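# Place four cartons flat on the low platform

## Task

Get all four cartons resting flat on the low platform, with none stacked on another and none overhanging a platform edge, and each keeping the face that was up at the start still facing up. They must stay there without the robot holding them; finish by releasing suction and moving the tool away.

## Robot and tools

Robot: a single FANUC CRX-5iA arm (six joints J1 to J6: waist, shoulder, elbow, forearm roll, wrist pitch, wrist roll) ending in a suction cup tool. There is no gripper; the only end-effector control is suction. The controlled point is the cup point, the centre of the cup rim (36 mm across); the cup faces along the cup point's own +z axis. About 4 cm behind the rim the tool widens to roughly 9 cm sideways, so keep that body clear of cartons and the platform.

Scene frame: origin on the table top directly beneath the arm base, +z up, +y to the left when looking along +x. The base may be slightly tilted. Result lines report end_effector_position (metres) and end_effector_quat_wxyz in this frame; the printed position gets less accurate at long reach. Cameras cam_head_left and cam_head_right each give 504x504 images.

A row: 7 numbers, each within [-1, 1], in the order dx, dy, dz, rx, ry, rz, suction. The first six are an offset, not a pose: a displacement of the cup point expressed in the cup point's own axes (so dz is along the cup direction, not scene up), measured from where the cup point was when the action began. Scale: 1.0 = 0.6 m for dx, dy, dz and 1.0 = 180 degrees for rx, ry, rz, which together form one rotation vector. The seventh number switches suction: above 0.01 means on, 0.01 or less means off; it keeps its last value.

execute_actions(actions): a list of actions run in order. Each action is a table of 0 to 15 rows, one row per 1/30 s control step; if fewer than 15 rows are given, the last row repeats to fill 15 steps. Every row in an action is an offset from the action's start pose, not from the previous row. The first action of a call starts from the last pose a result reported. An empty list just returns state and images. Per step the command is clipped to 70 mm and 16 degrees from the measured pose, so large offsets need several actions; the arm stops at the last clipped pose. Results list cup point positions at some steps; HELD flags a step where the row was partly or fully held back.

move(target, speed, blocking): drives the cup point in a straight line toward one target. target is a single 7-number row, an offset in cup point axes from the pose in the latest result that showed one, same scaling. speed is in m/s, 0.002 to 0.5 (default 0.25); rotation is limited to twice that in rad/s. Path lasts 0.5 to 10 s and is cut off at 10 s. It does not avoid obstacles, and the arm may lag, stray or overshoot the speed, especially when stretched out. Suction value is applied at the start. With blocking=false the result comes back after 0.5 s while motion continues; then use wait or stop before sending other motion. The result adds a move: line: done (at rest near target), off_target, moving, held, fault; and limits such as paced (command clipped) or held (some steps blocked; afterwards the arm may surge). The distance from target is reported.

wait(seconds): 0 to 10 s, arm holds its last command; returns early if a running move finishes. stop(): brakes a running move; needs braking room. zoom_image(camera, region): region [x0, y0, x1, y1] in image pixels, top-left origin, at most 504 by 504. read_manual(section): only "licences"; moves nothing. finished_scene(scene): ends the current scene, passing its number; irreversible, and the goal must hold afterwards.

Other result lines: "Hand target" is the pose the controller is currently heading for. "pose unreachable" means the clearance check altered or blocked the command (a mount block under the base counts as arm). suction_measured shows vacuum: near 0 means no seal, 0.83 or more means airtight, lower values mean leaks. part_present goes to 1 at 0.50 and back to 0 below 0.45. Flange force is the estimated outside force on the tool, noisy and including any held weight; "no reading" means unavailable. MOTOR HOT warns of overheating; an OVER-TEMPERATURE FAULT brakes the arm until cooled.

Picking: turn suction on and press the rim squarely onto a flat, smooth carton face so the whole rim touches; avoid edges, seams and holes. Under vacuum the cup shortens, so a held carton sits up to about 12 mm nearer the tool. Vacuum alone may lift a resting carton. Releasing: set the carton down on its support first, then switch suction off; the cup may still touch until the tool has backed off 15 mm. If the cup seals on the table it pins the tool; switch suction off.

Cautions: the arm is stiff. Aiming even slightly past a firm contact can trigger a fault; faster motion hits harder. A joint torque at its load limit (148 N m waist, shoulder, elbow; 37.2 N m forearm roll, wrist pitch, wrist roll) or 150 N external force stops the arm for 10 s and drops the rest of the call. Do not drop, slam or knock anything; any object leaving the table fails the task. Objects may occasionally get nudged by outside disturbances, so verify placement in the images before finishing. Keep cartons upright as originally, flat, separate and fully on the platform, then release and lift away. Joint ranges (rad): waist ±3.491, shoulder ±3.140, elbow -1.187 to 4.328, forearm roll ±3.316, wrist pitch ±3.140, wrist roll ±3.927.

Each tool is called after "Call:" as name(argument=value, ...), one argument or row to a line, values as JSON.

## Session

Call:
execute_actions(
  actions=[],
)

Scene clock: 0.00 s.
end_effector_position=(+0.4984, -0.0074, +0.3319) suction_measured=0.00 part_present=0 end_effector_quat_wxyz=(+0.001, +0.008, +1.000, -0.002)
Joint positions: [ 0.266  0.132  0.192 -0.    -1.633 -0.262]
Joint velocities: [ 0.001 -0.001  0.     0.     0.001  0.   ]
Flange force (N, the push that the arm receives, along the end effector's own x y z axes): no reading
Hand target: +0.498, -0.007, +0.332; +0.001, +0.008, +1.000, -0.002

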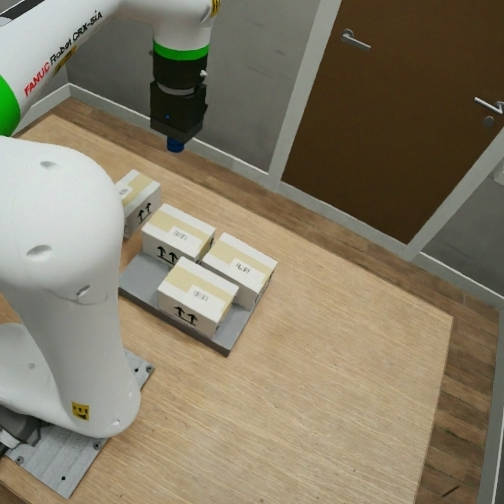

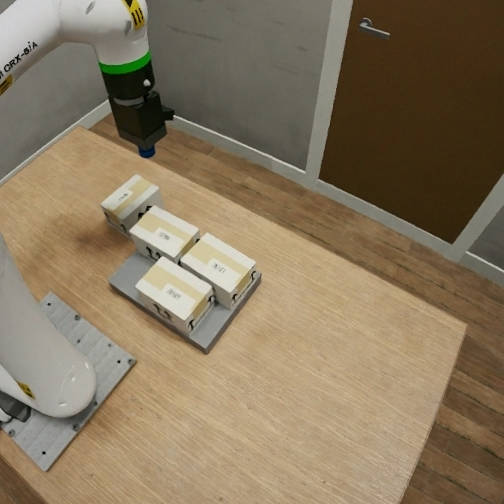

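Call:
zoom_image(
  camera="cam_head_right",
  region=[85, 160, 285, 360],
)

Call:
zoom_image(
  camera="cam_head_left",
  region=[100, 160, 300, 360],
)

Region (85, 160, 285, 360) of cam_head_right's 504x504 image, scaled by 2.520, with more detail than that image has.

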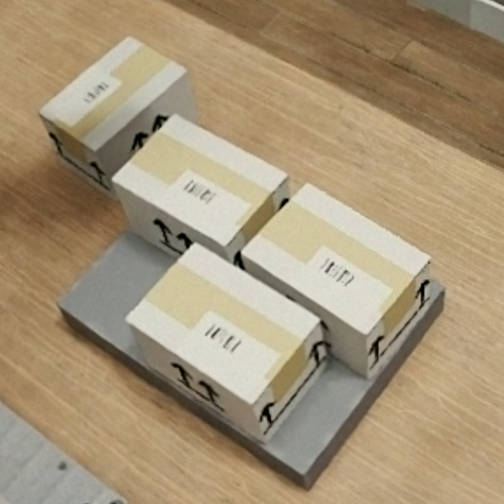

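Region (100, 160, 300, 360) of cam_head_left's 504x504 image, scaled by 2.520, with more detail than that image has.

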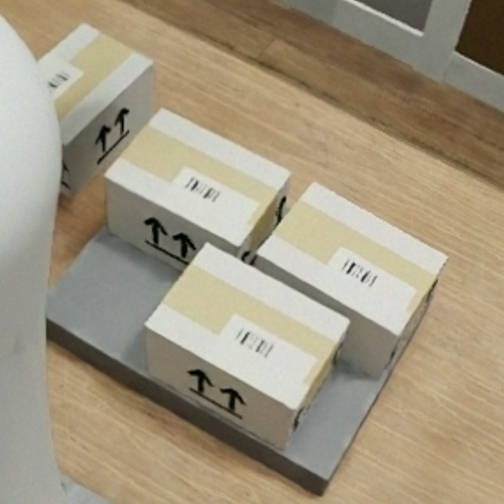

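Call:
move(
  target=[0.256,-0.296,0.28,0,0,0,0],
)

Call:
zoom_image(
  camera="cam_head_right",
  region=[85, 160, 285, 360],
)

Call:
zoom_image(
  camera="cam_head_left",
  region=[100, 160, 300, 360],
)

Scene clock: 3.13 s.
end_effector_position=(+0.3424, -0.1829, +0.1642) suction_measured=0.00 part_present=0 end_effector_quat_wxyz=(+0.002, +0.009, +1.000, -0.002)
Joint positions: [-0.13  -0.093 -0.434 -0.    -1.232  0.134]
Joint velocities: [-0.002  0.002 -0.001 -0.001 -0.001  0.001]
Flange force (N, the push that the arm receives, along the end effector's own x y z axes): [-4.2 -0.1 0.3]
Hand target: +0.342, -0.183, +0.164; +0.001, +0.009, +1.000, -0.002
Off the commanded pose: 0.000 m, 0 deg.
move: done

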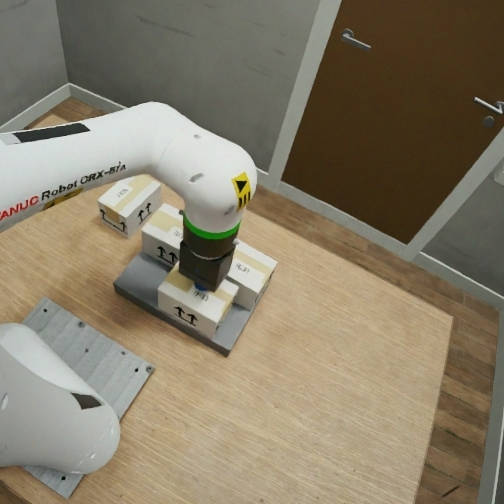

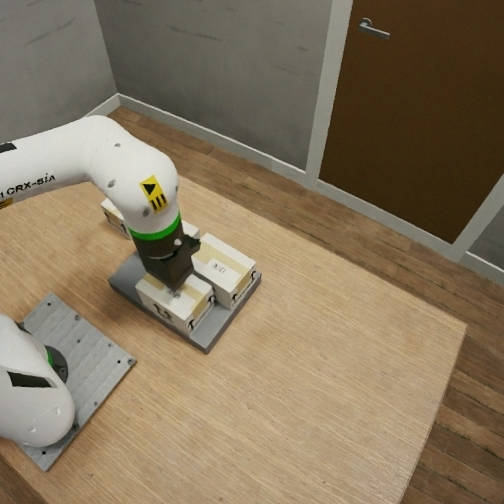

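Region (85, 160, 285, 360) of cam_head_right's 504x504 image, scaled by 2.520, with more detail than that image has.

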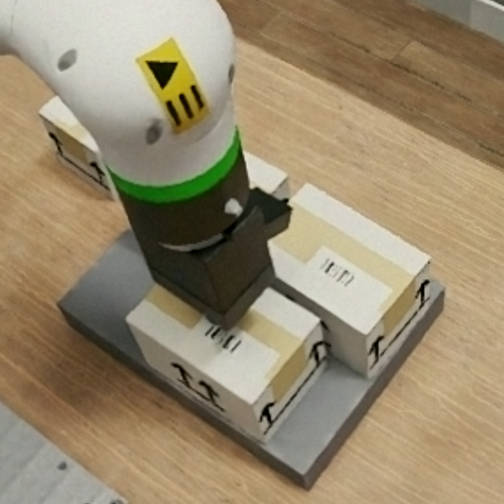

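Region (100, 160, 300, 360) of cam_head_left's 504x504 image, scaled by 2.520, with more detail than that image has.

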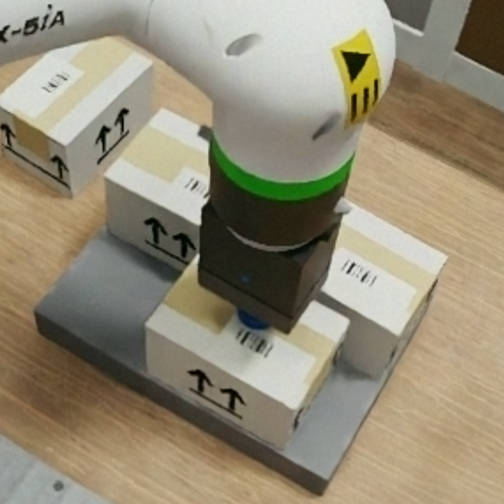

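Call:
move(
  target=[0,0,0.035,0,0,0,1],
  speed=0.02,
)

Scene clock: 4.67 s.
end_effector_position=(+0.3425, -0.1830, +0.1432) suction_measured=0.00 part_present=0 end_effector_quat_wxyz=(+0.002, +0.009, +1.000, -0.002)
Joint positions: [-0.13  -0.073 -0.467 -0.    -1.178  0.134]
Joint velocities: [ 0.001 -0.     0.     0.     0.001 -0.   ]
Flange force (N, the push that the arm receives, along the end effector's own x y z axes): [3.9 4.4 0.4]
Hand target: +0.343, -0.183, +0.143; +0.002, +0.009, +1.000, -0.002
Off the commanded pose: 0.000 m, 0 deg.
move: done

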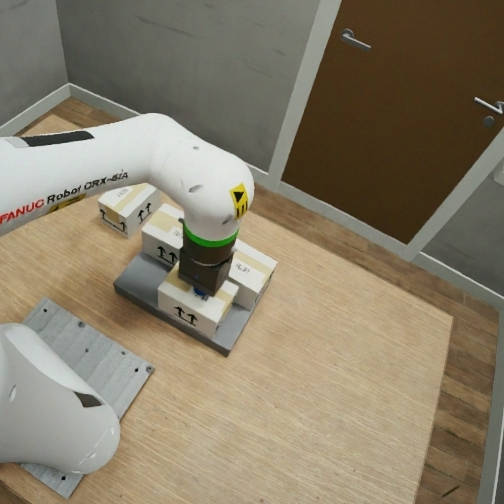

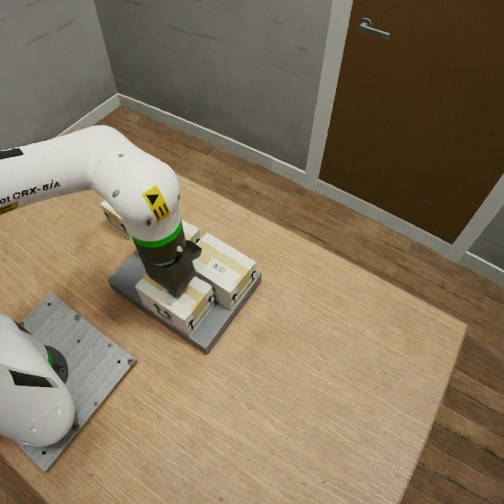

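Call:
move(
  target=[0,0,0.012,0,0,0,1],
  speed=0.01,
)

Scene clock: 5.90 s.
end_effector_position=(+0.3426, -0.1830, +0.1360) suction_measured=0.90 part_present=1 end_effector_quat_wxyz=(+0.002, +0.009, +1.000, -0.002)
Joint positions: [-0.13  -0.065 -0.478 -0.    -1.159  0.134]
Joint velocities: [ 0.001  0.001 -0.001 -0.     0.     0.   ]
Flange force (N, the push that the arm receives, along the end effector's own x y z axes): [-0.4 1.2 8.9]
Hand target: +0.343, -0.183, +0.136; +0.002, +0.009, +1.000, -0.002
Off the commanded pose: 0.000 m, 0 deg.
move: done

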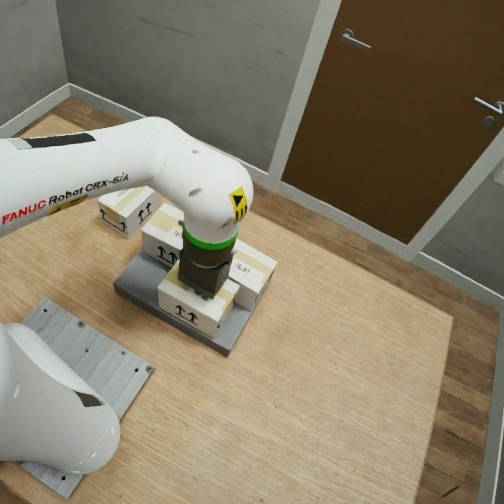

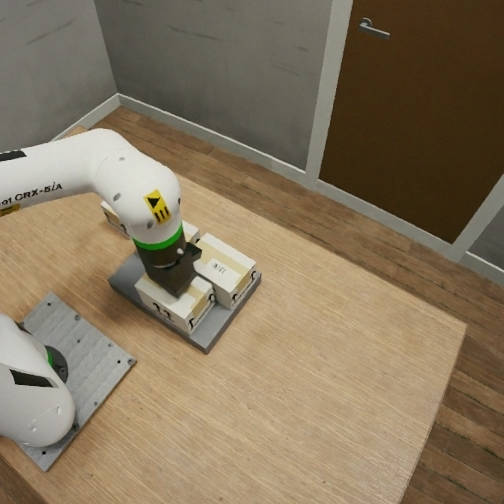

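Gripped and lifted. Slide −y 3.5 cm.

Call:
move(
  target=[0,-0.058,-0.003,0,0,0,1],
  speed=0.03,
)

Call:
zoom_image(
  camera="cam_head_right",
  region=[85, 160, 285, 360],
)

Call:
zoom_image(
  camera="cam_head_left",
  region=[100, 160, 300, 360],
)

Scene clock: 7.73 s.
end_effector_position=(+0.3420, -0.2178, +0.1379) suction_measured=0.90 part_present=1 end_effector_quat_wxyz=(+0.002, +0.009, +1.000, -0.002)
Joint positions: [-0.222 -0.022 -0.433 -0.    -1.161  0.225]
Joint velocities: [-0.  0.  0. -0.  0.  0.]
Flange force (N, the push that the arm receives, along the end effector's own x y z axes): [2.0 0.7 6.2]
Hand target: +0.342, -0.218, +0.138; +0.002, +0.009, +1.000, -0.002
Off the commanded pose: 0.000 m, 0 deg.
move: done

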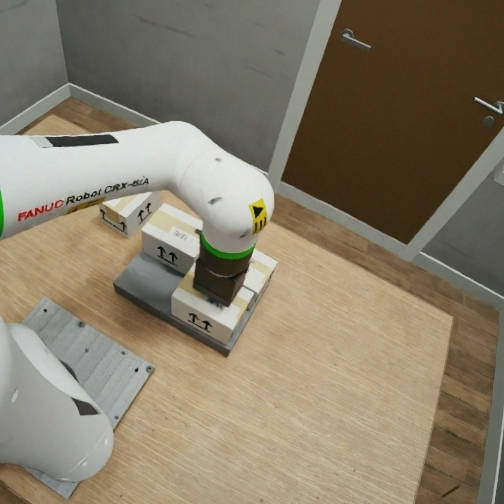

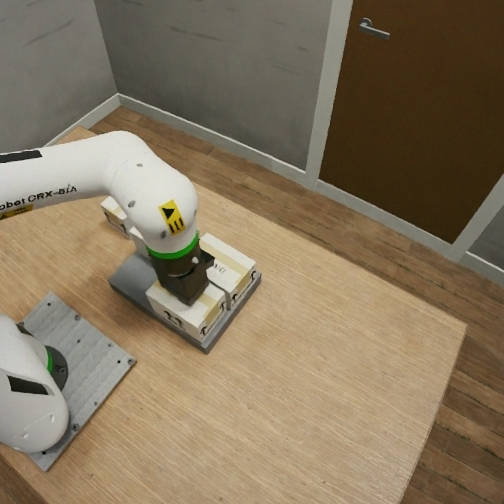

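Region (85, 160, 285, 360) of cam_head_right's 504x504 image, scaled by 2.520, with more detail than that image has.

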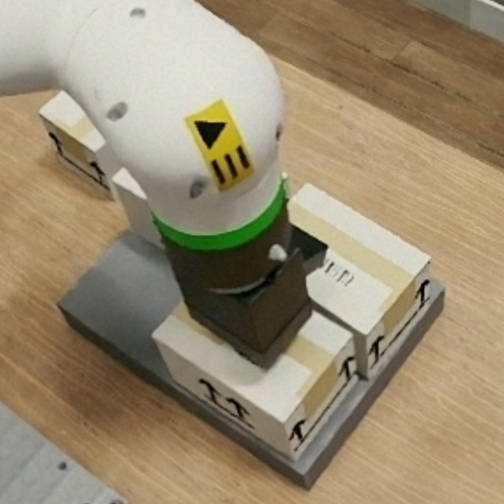

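Region (100, 160, 300, 360) of cam_head_left's 504x504 image, scaled by 2.520, with more detail than that image has.

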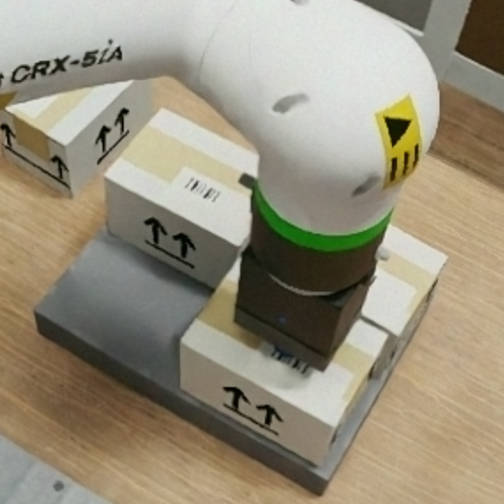

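Call:
move(
  target=[0,0,0.004,0,0,0,1],
  speed=0.01,
)

Call:
execute_actions(
  actions=[
    [[0,0,0,0,0,0,0]],
    [[0,0,-0.02,0,0,0,0]],
  ],
)

Call:
move(
  target=[0,0,-0.1,0,0,0,0],
  speed=0.2,
)

Call:
move(
  target=[-0.263,0.62,0,0,0,0,0],
  speed=0.3,
)

Call:
move(
  target=[0,0,0.135,0,0,0,0],
  speed=0.15,
)

Call:
zoom_image(
  camera="cam_head_right",
  region=[60, 120, 260, 320],
)

Scene clock: 12.83 s.
end_effector_position=(+0.3420, -0.2178, +0.1355) suction_measured=0.90 part_present=1 end_effector_quat_wxyz=(+0.002, +0.009, +1.000, -0.002)
Joint positions: [-0.222 -0.019 -0.436 -0.    -1.155  0.225]
Joint velocities: [ 0.001  0.001  0.001  0.    -0.001 -0.   ]
Flange force (N, the push that the arm receives, along the end effector's own x y z axes): [0.1 2.0 5.0]
Hand target: +0.342, -0.218, +0.136; +0.002, +0.009, +1.000, -0.002
Off the commanded pose: 0.000 m, 0 deg.
move: done

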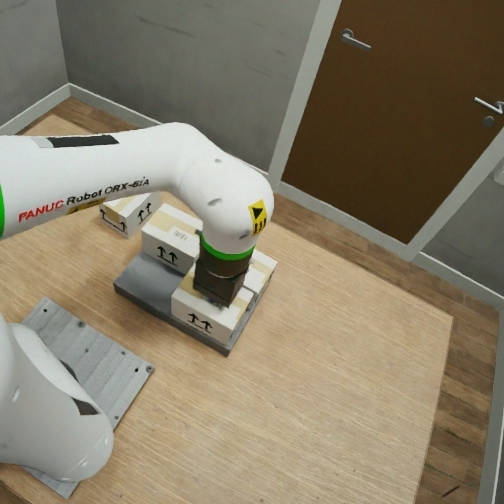

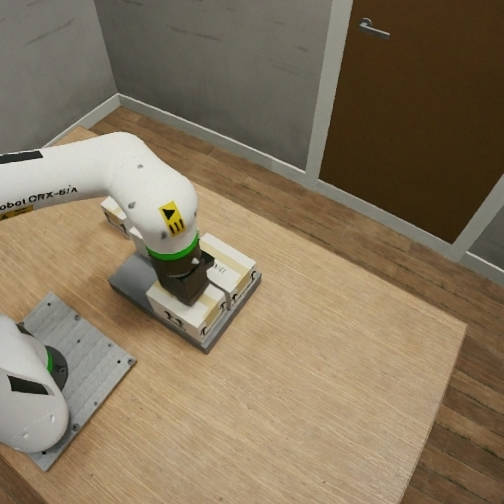

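Scene clock: 13.83 s.
end_effector_position=(+0.3419, -0.2178, +0.1475) suction_measured=0.00 part_present=0 end_effector_quat_wxyz=(+0.002, +0.009, +1.000, -0.002)
Joint positions: [-0.222 -0.032 -0.418 -0.    -1.186  0.225]
Joint velocities: [-0.001  0.    -0.002 -0.     0.    -0.   ]
Flange force (N, the push that the arm receives, along the end effector's own x y z axes): [0.4 1.0 0.7]
Flange force at the end of the 1st action (N, along the end effector's axes at the end of the call): [-0.3 -0.8 -7.5]
Hand target: +0.342, -0.218, +0.148; +0.002, +0.009, +1.000, -0.002
Off the commanded pose: 0.000 m, 0 deg.
Step readings (end_effector_position; steps 1 to 15: 1st action; 16 to 30: 2nd action):
0: (+0.3420, -0.2178, +0.1355)
1: (+0.3420, -0.2178, +0.1355)
2: (+0.3420, -0.2178, +0.1355)
4: (+0.3420, -0.2178, +0.1355)
8: (+0.3420, -0.2178, +0.1355)
15: (+0.3420, -0.2178, +0.1355)
16: (+0.3419, -0.2178, +0.1355)
17: (+0.3417, -0.2178, +0.1371)
19: (+0.3420, -0.2178, +0.1454)
23: (+0.3419, -0.2178, +0.1474)
30: end_effector_position above

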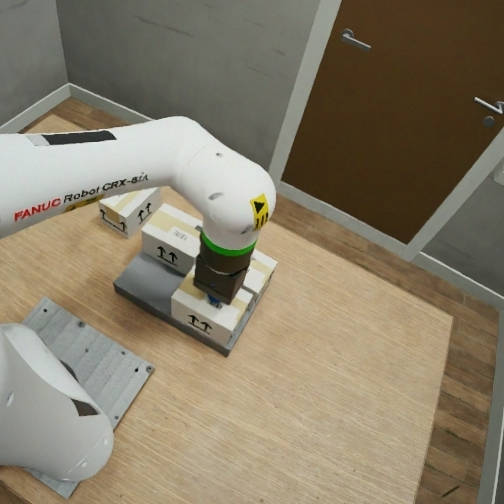

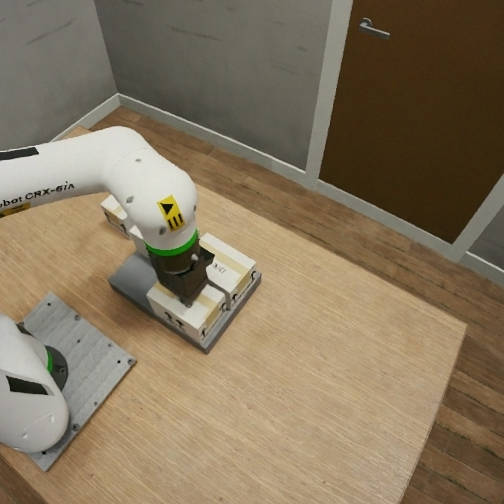

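Scene clock: 14.60 s.
end_effector_position=(+0.3416, -0.2176, +0.2075) suction_measured=0.00 part_present=0 end_effector_quat_wxyz=(+0.002, +0.009, +1.000, -0.002)
Joint positions: [-0.222 -0.08  -0.317 -0.    -1.335  0.225]
Joint velocities: [-0.     0.001  0.002 -0.002  0.001 -0.   ]
Flange force (N, the push that the arm receives, along the end effector's own x y z axes): [-2.2 -4.5 -0.7]
Hand target: +0.342, -0.218, +0.208; +0.002, +0.008, +1.000, -0.002
Off the commanded pose: 0.000 m, 0 deg.
move: done

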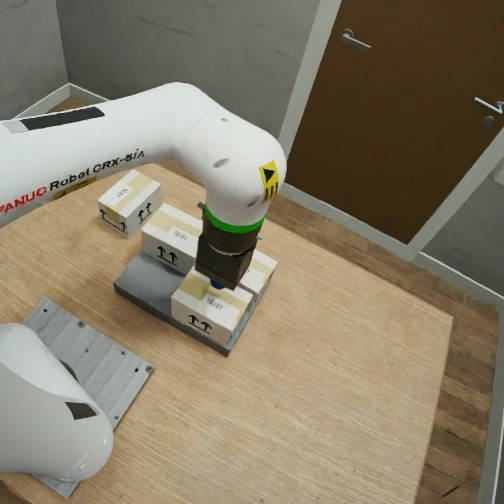

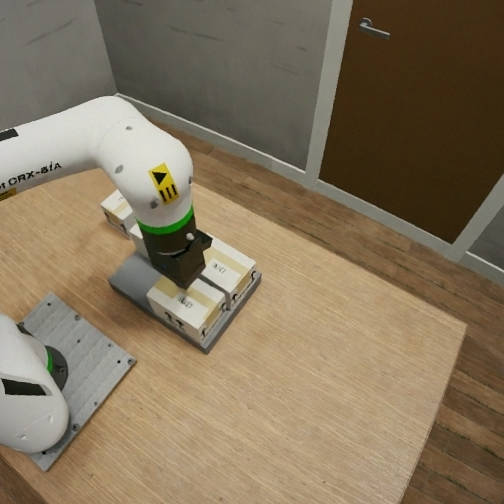

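Scene clock: 16.40 s.
end_effector_position=(+0.5059, +0.1514, +0.2066) suction_measured=0.00 part_present=0 end_effector_quat_wxyz=(+0.002, +0.009, +1.000, -0.002)
Joint positions: [ 0.558  0.228  0.013 -0.    -1.357 -0.554]
Joint velocities: [ 0.     0.002 -0.001 -0.     0.001 -0.   ]
Flange force (N, the push that the arm receives, along the end effector's own x y z axes): [3.6 -0.7 -0.2]
Hand target: +0.506, +0.151, +0.207; +0.002, +0.009, +1.000, -0.002
Off the commanded pose: 0.000 m, 0 deg.
move: done

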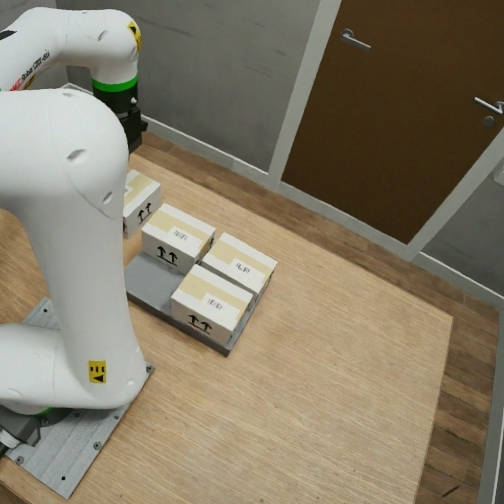

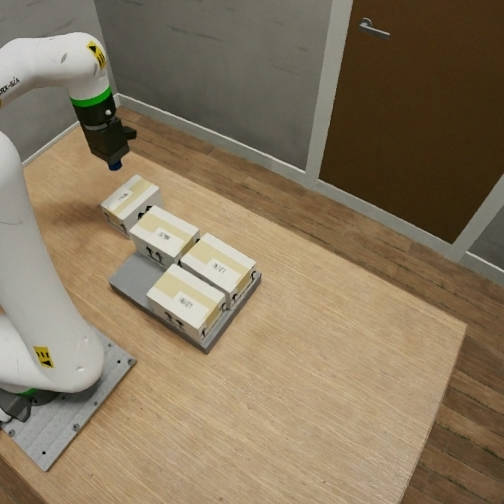

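Scene clock: 17.27 s.
end_effector_position=(+0.5062, +0.1510, +0.1256) suction_measured=0.00 part_present=0 end_effector_quat_wxyz=(+0.002, +0.009, +1.000, -0.002)
Joint positions: [ 0.558  0.288 -0.11  -0.    -1.175 -0.554]
Joint velocities: [ 0.001 -0.     0.001  0.002  0.    -0.   ]
Flange force (N, the push that the arm receives, along the end effector's own x y z axes): [0.4 2.1 0.5]
Hand target: +0.506, +0.151, +0.126; +0.002, +0.009, +1.000, -0.002
Off the commanded pose: 0.000 m, 0 deg.
move: done

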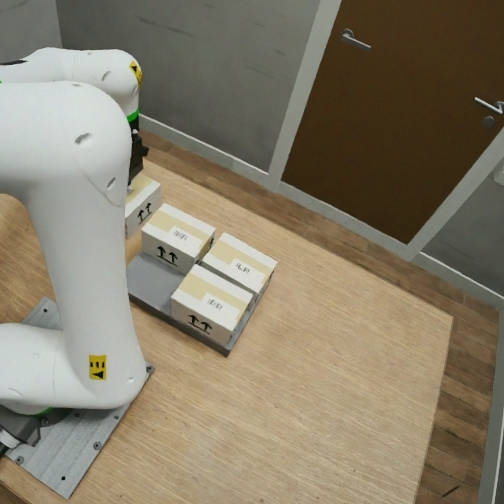

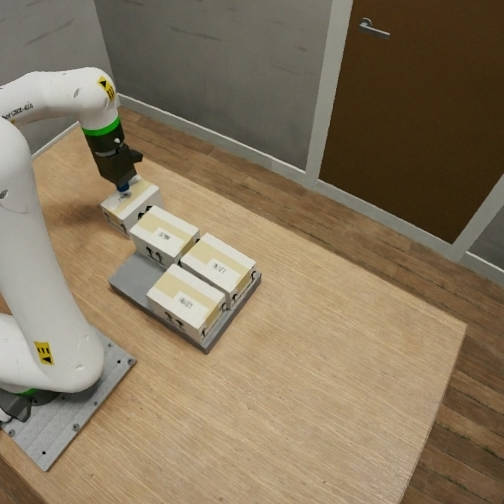

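Region (60, 120, 260, 320) of cam_head_right's 504x504 image, scaled by 2.520, with more detail than that image has.

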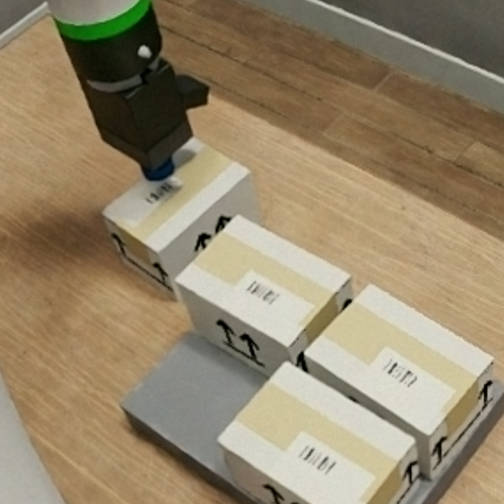

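Call:
move(
  target=[0,-0.008,0.051,0,0,0,1],
  speed=0.03,
)

Call:
zoom_image(
  camera="cam_head_right",
  region=[60, 120, 260, 320],
)

Scene clock: 18.97 s.
end_effector_position=(+0.5062, +0.1461, +0.0950) suction_measured=0.00 part_present=0 end_effector_quat_wxyz=(+0.002, +0.009, +1.000, -0.002)
Joint positions: [ 0.55   0.316 -0.151 -0.    -1.105 -0.546]
Joint velocities: [ 0.     0.002 -0.001  0.     0.    -0.   ]
Flange force (N, the push that the arm receives, along the end effector's own x y z axes): [1.8 -0.5 0.9]
Hand target: +0.506, +0.146, +0.095; +0.002, +0.009, +1.000, -0.002
Off the commanded pose: 0.000 m, 0 deg.
move: done

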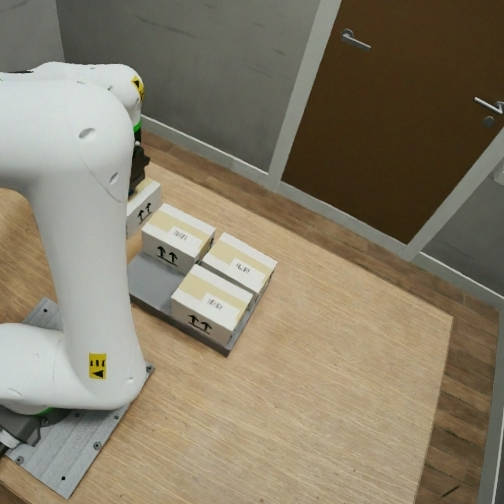

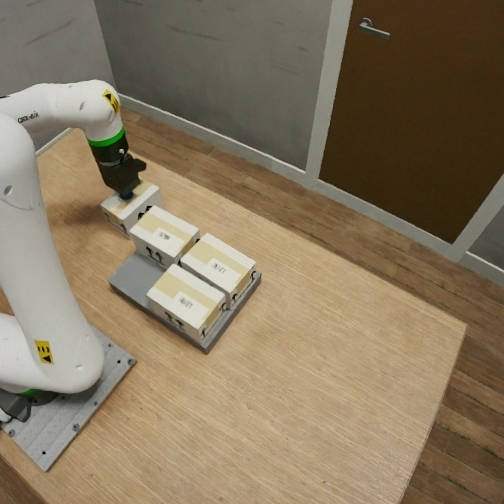

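Region (60, 120, 260, 320) of cam_head_right's 504x504 image, scaled by 2.520, with more detail than that image has.

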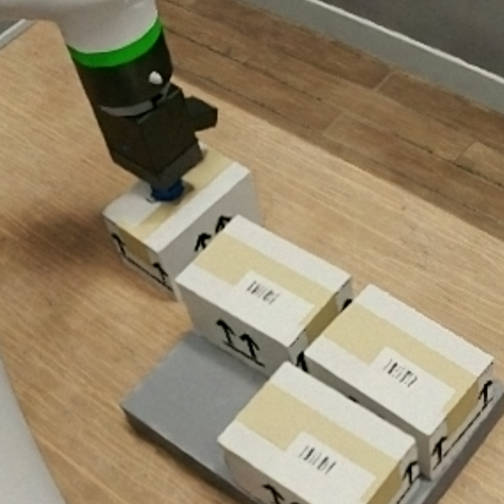

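Call:
move(
  target=[0,0,0.011,0,0,0,1],
  speed=0.01,
)

Scene clock: 20.20 s.
end_effector_position=(+0.5063, +0.1461, +0.0884) suction_measured=0.90 part_present=1 end_effector_quat_wxyz=(+0.002, +0.009, +1.000, -0.002)
Joint positions: [ 0.55   0.323 -0.159 -0.    -1.09  -0.546]
Joint velocities: [-0.    -0.001 -0.002 -0.    -0.     0.   ]
Flange force (N, the push that the arm receives, along the end effector's own x y z axes): [-1.7 3.1 5.6]
Hand target: +0.506, +0.146, +0.088; +0.002, +0.009, +1.000, -0.002
Off the commanded pose: 0.000 m, 0 deg.
move: done

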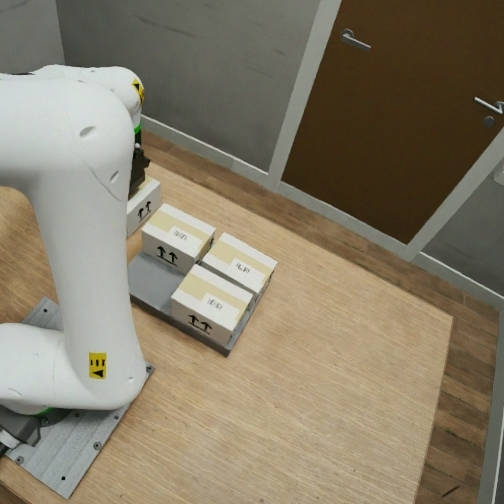

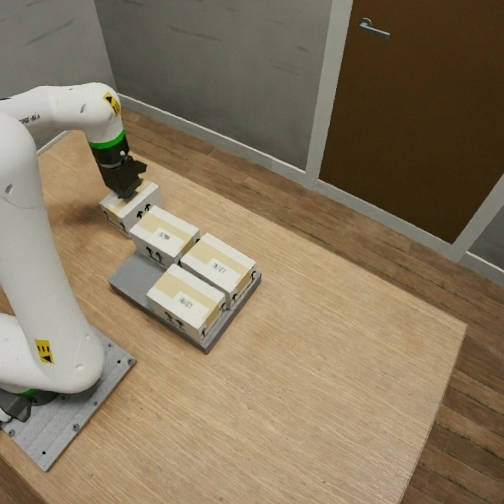

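Call:
move(
  target=[0,0,-0.27,0,0,0,1],
  speed=0.2,
)

Call:
move(
  target=[0.257,-0.373,0,0,0,-0.5,1],
  speed=0.25,
)

Call:
zoom_image(
  camera="cam_head_right",
  region=[70, 160, 290, 380],
)

Call:
zoom_image(
  camera="cam_head_left",
  region=[90, 160, 310, 380],
)

Scene clock: 21.97 s.
end_effector_position=(+0.5056, +0.1469, +0.2505) suction_measured=0.90 part_present=1 end_effector_quat_wxyz=(+0.002, +0.009, +1.000, -0.002)
Joint positions: [ 0.55   0.207  0.091 -0.    -1.456 -0.547]
Joint velocities: [-0.001  0.     0.002 -0.001 -0.001 -0.   ]
Flange force (N, the push that the arm receives, along the end effector's own x y z axes): [-3.9 -0.9 7.5]
Hand target: +0.506, +0.147, +0.250; +0.002, +0.009, +1.000, -0.002
Off the commanded pose: 0.000 m, 0 deg.
move: done

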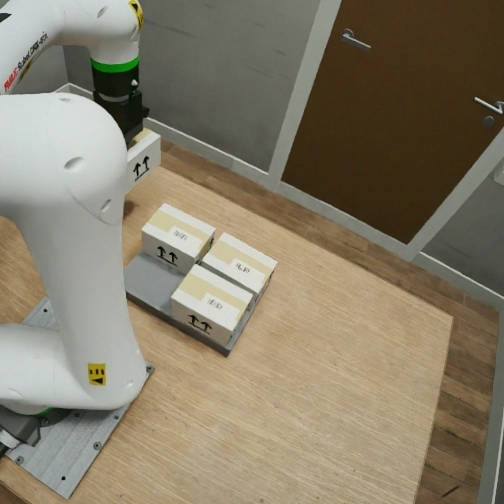

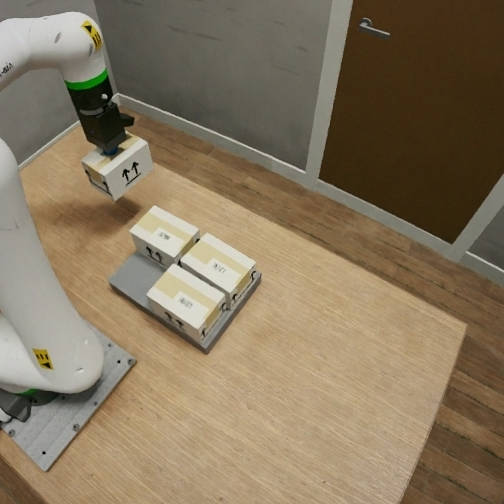

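Scene clock: 25.50 s.
end_effector_position=(+0.3473, -0.0741, +0.2508) suction_measured=0.90 part_present=1 end_effector_quat_wxyz=(+0.000, +0.701, -0.713, +0.003)
Joint positions: [ 0.181 -0.234 -0.344 -0.    -1.462  1.393]
Joint velocities: [ 0.001 -0.     0.005 -0.     0.     0.001]
Flange force (N, the push that the arm receives, along the end effector's own x y z axes): [-0.6 2.4 10.0]
Hand target: +0.347, -0.074, +0.251; +0.000, +0.701, -0.713, +0.003
Off the commanded pose: 0.000 m, 0 deg.
move: done

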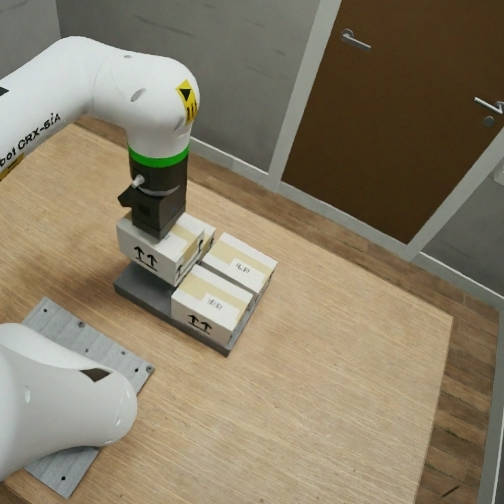

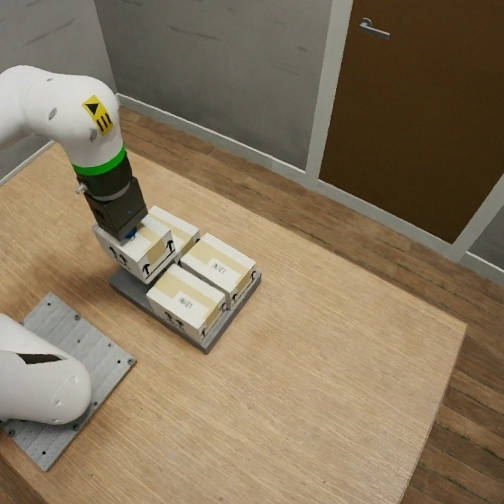

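Region (70, 160, 290, 380) of cam_head_right's 504x504 image, scaled by 2.291, with more detail than that image has.

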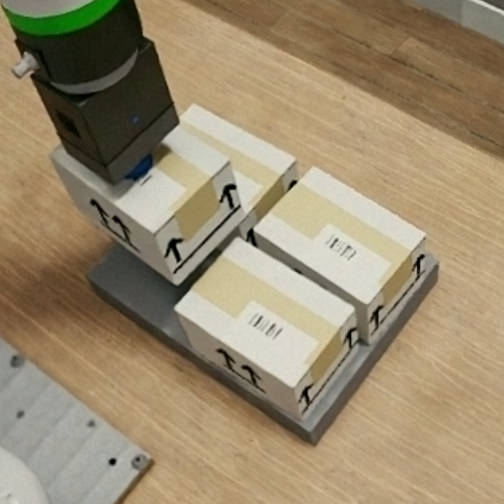

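Region (90, 160, 310, 380) of cam_head_left's 504x504 image, scaled by 2.291, with more detail than that image has.

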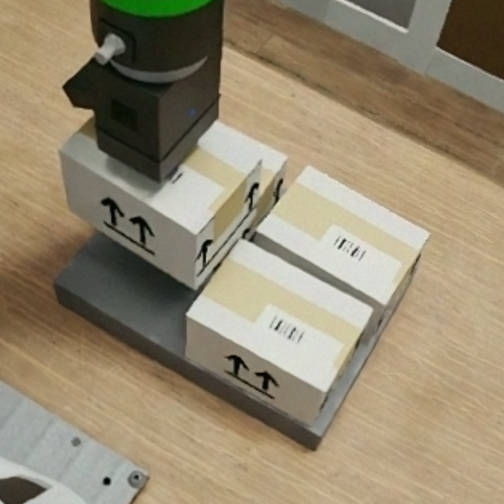

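Call:
move(
  target=[0,0,0.07,0,0,0,1],
  speed=0.03,
)

Call:
zoom_image(
  camera="cam_head_right",
  region=[70, 160, 290, 380],
)

Call:
zoom_image(
  camera="cam_head_left",
  region=[90, 160, 310, 380],
)

Scene clock: 37.17 s.
end_effector_position=(+0.3482, -0.0749, +0.2215) suction_measured=0.90 part_present=1 end_effector_quat_wxyz=(-0.001, +0.701, -0.713, +0.005)
Joint positions: [ 0.181 -0.225 -0.407  0.002 -1.386  1.393]
Joint velocities: [-0.     0.001 -0.001  0.    -0.     0.   ]
Flange force (N, the push that the arm receives, along the end effector's own x y z axes): [-6.6 1.8 -32.5]
Hand target: +0.348, -0.075, +0.221; -0.001, +0.701, -0.713, +0.005
Off the commanded pose: 0.013 m, 0 deg.
FORCE FAULT: contact force on the arm reached its limit, and the arm stopped for 10 seconds. The contact can be on any part of the arm, not only on its tool. That time counts as 20 of the actions that you can send in this scene. The arm's remaining commands of this call were not run. The arm holds still and accepts commands again. Move the arm away from the contact; if what it grips holds it there, let go first. Pushing or pulling that hard again can fault the arm again.
move: fault

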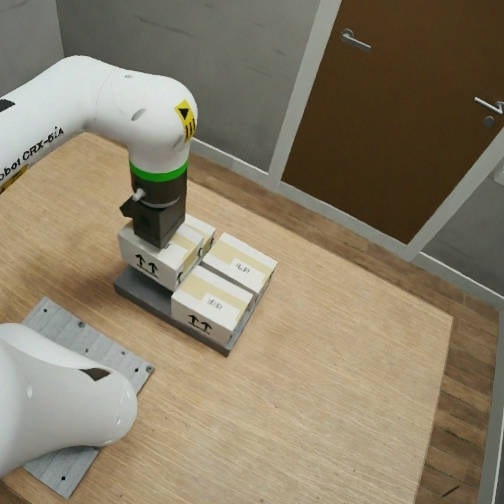

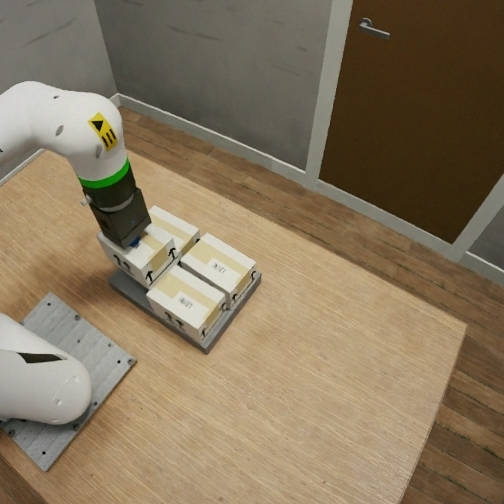

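Region (70, 160, 290, 380) of cam_head_right's 504x504 image, scaled by 2.291, with more detail than that image has.

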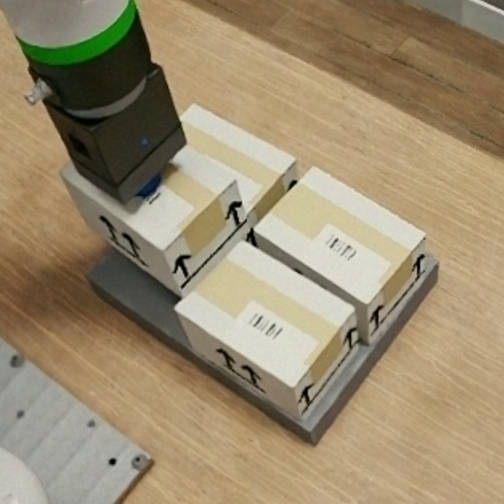

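Region (90, 160, 310, 380) of cam_head_left's 504x504 image, scaled by 2.291, with more detail than that image has.

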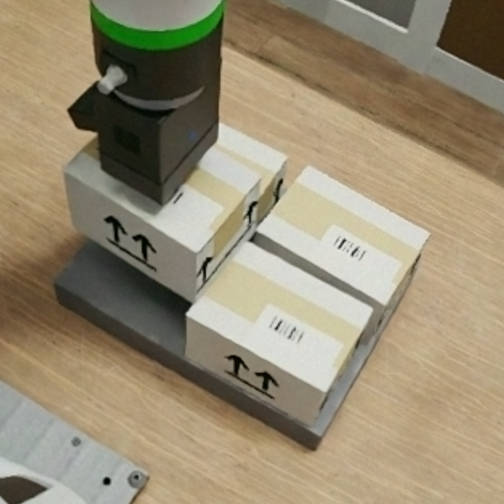

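Call:
move(
  target=[0,0,-0.035,0,0,0,1],
  speed=0.03,
)

Call:
move(
  target=[-0.025,0.037,0,0,0,0,1],
  speed=0.03,
)

Call:
move(
  target=[0,0,0.03,0,0,0,1],
  speed=0.01,
)

Call:
zoom_image(
  camera="cam_head_right",
  region=[70, 160, 290, 380],
)

Call:
zoom_image(
  camera="cam_head_left",
  region=[90, 160, 310, 380],
)

Scene clock: 38.83 s.
end_effector_position=(+0.3480, -0.0747, +0.2425) suction_measured=0.90 part_present=1 end_effector_quat_wxyz=(-0.001, +0.701, -0.713, +0.005)
Joint positions: [ 0.181 -0.234 -0.364  0.002 -1.438  1.393]
Joint velocities: [-0.     0.     0.003 -0.     0.    -0.   ]
Flange force (N, the push that the arm receives, along the end effector's own x y z axes): [-3.6 -1.0 5.0]
Hand target: +0.348, -0.075, +0.242; -0.001, +0.701, -0.713, +0.005
Off the commanded pose: 0.000 m, 0 deg.
move: done

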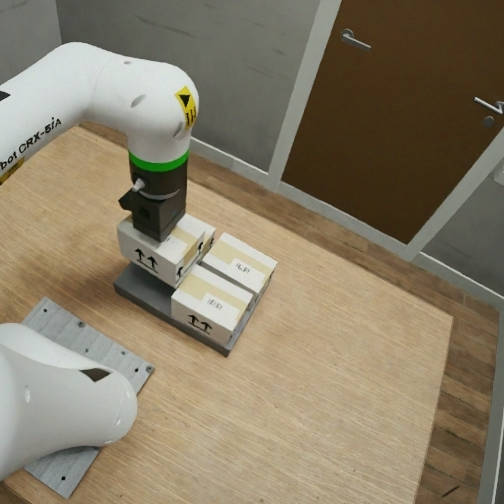

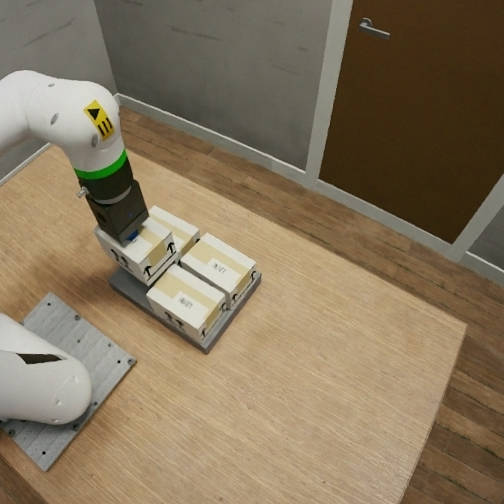

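Scene clock: 40.00 s.
end_effector_position=(+0.3261, -0.0594, +0.2422) suction_measured=0.90 part_present=1 end_effector_quat_wxyz=(-0.001, +0.701, -0.713, +0.005)
Joint positions: [ 0.242 -0.303 -0.416  0.002 -1.455  1.332]
Joint velocities: [ 0.001  0.    -0.001 -0.    -0.    -0.   ]
Flange force (N, the push that the arm receives, along the end effector's own x y z axes): [-1.8 -2.3 6.1]
Hand target: +0.326, -0.059, +0.242; -0.001, +0.701, -0.713, +0.005
Off the commanded pose: 0.000 m, 0 deg.
move: done

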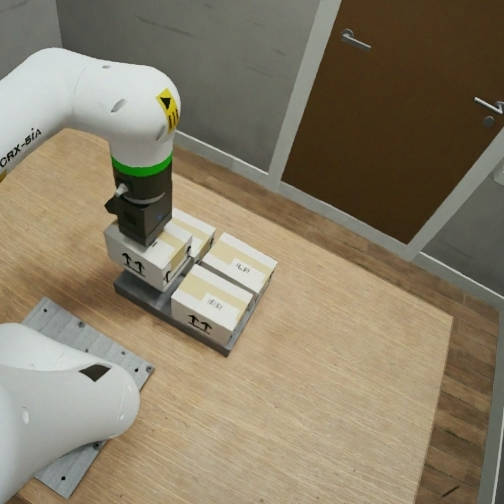

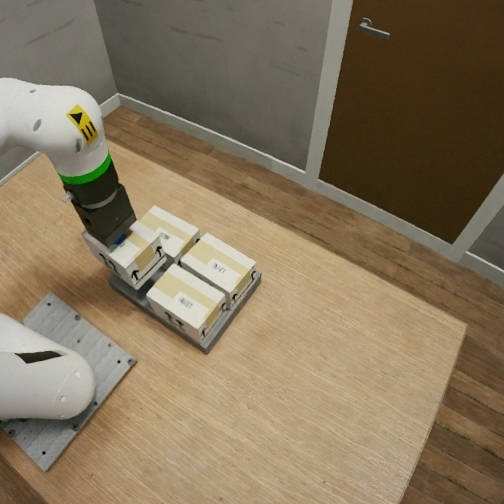

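Scene clock: 42.03 s.
end_effector_position=(+0.3262, -0.0595, +0.2242) suction_measured=0.90 part_present=1 end_effector_quat_wxyz=(-0.001, +0.701, -0.713, +0.005)
Joint positions: [ 0.242 -0.296 -0.453  0.002 -1.411  1.332]
Joint velocities: [ 0.001 -0.001 -0.001 -0.    -0.    -0.   ]
Flange force (N, the push that the arm receives, along the end effector's own x y z axes): [-0.9 -3.2 6.2]
Hand target: +0.326, -0.059, +0.224; -0.001, +0.701, -0.713, +0.005
Off the commanded pose: 0.000 m, 0 deg.
move: done

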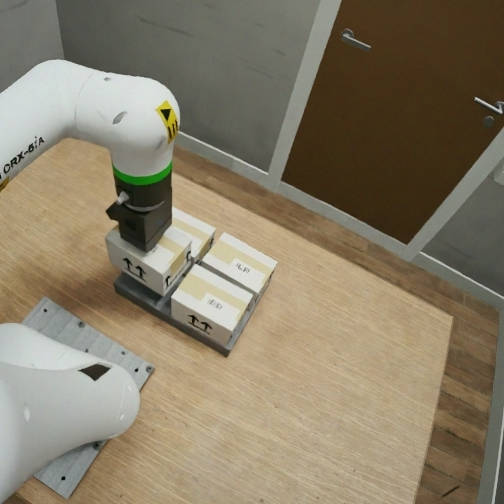

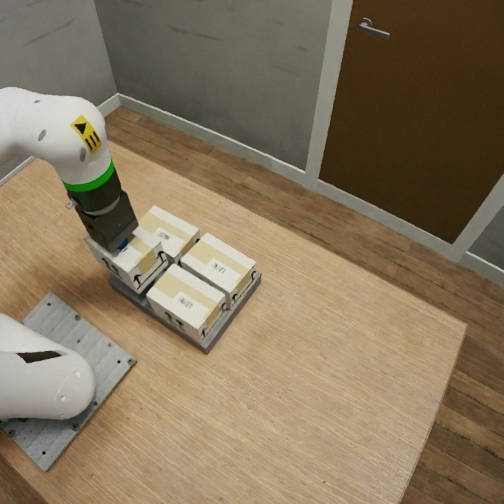

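Region (70, 160, 290, 380) of cam_head_right's 504x504 image, scaled by 2.291, with more detail than that image has.

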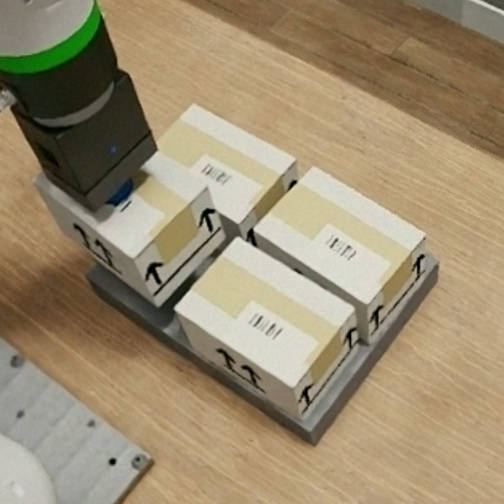

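Region (90, 160, 310, 380) of cam_head_left's 504x504 image, scaled by 2.291, with more detail than that image has.

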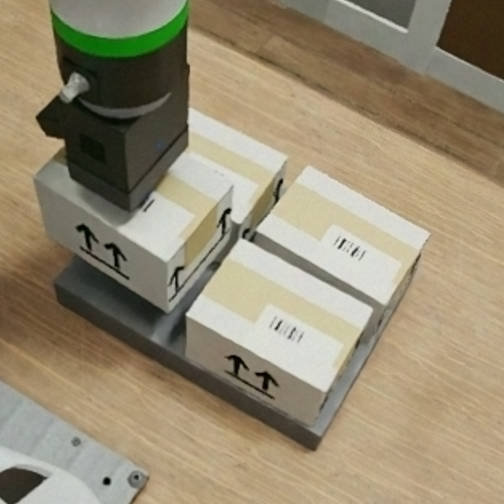

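Now descend slowly in short steps.

Call:
move(
  target=[0,0,0.012,0,0,0,1],
  speed=0.01,
)

Scene clock: 43.30 s.
end_effector_position=(+0.3263, -0.0595, +0.2170) suction_measured=0.90 part_present=1 end_effector_quat_wxyz=(-0.001, +0.701, -0.713, +0.005)
Joint positions: [ 0.242 -0.293 -0.468  0.002 -1.393  1.332]
Joint velocities: [-0.    -0.     0.001  0.     0.001  0.   ]
Flange force (N, the push that the arm receives, along the end effector's own x y z axes): [-1.3 0.6 7.3]
Hand target: +0.326, -0.060, +0.217; -0.001, +0.701, -0.713, +0.005
Off the commanded pose: 0.000 m, 0 deg.
move: done

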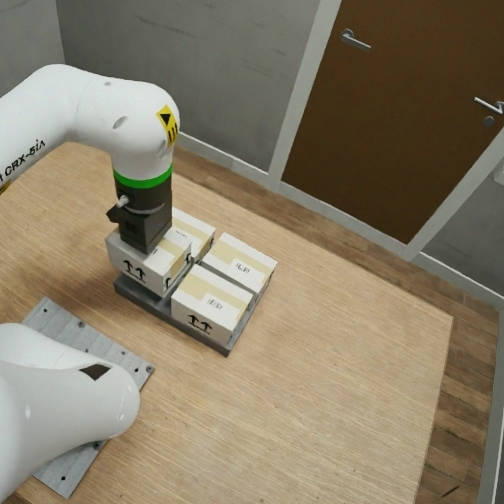

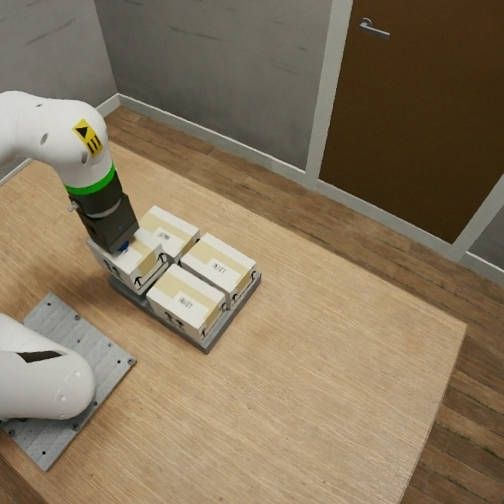

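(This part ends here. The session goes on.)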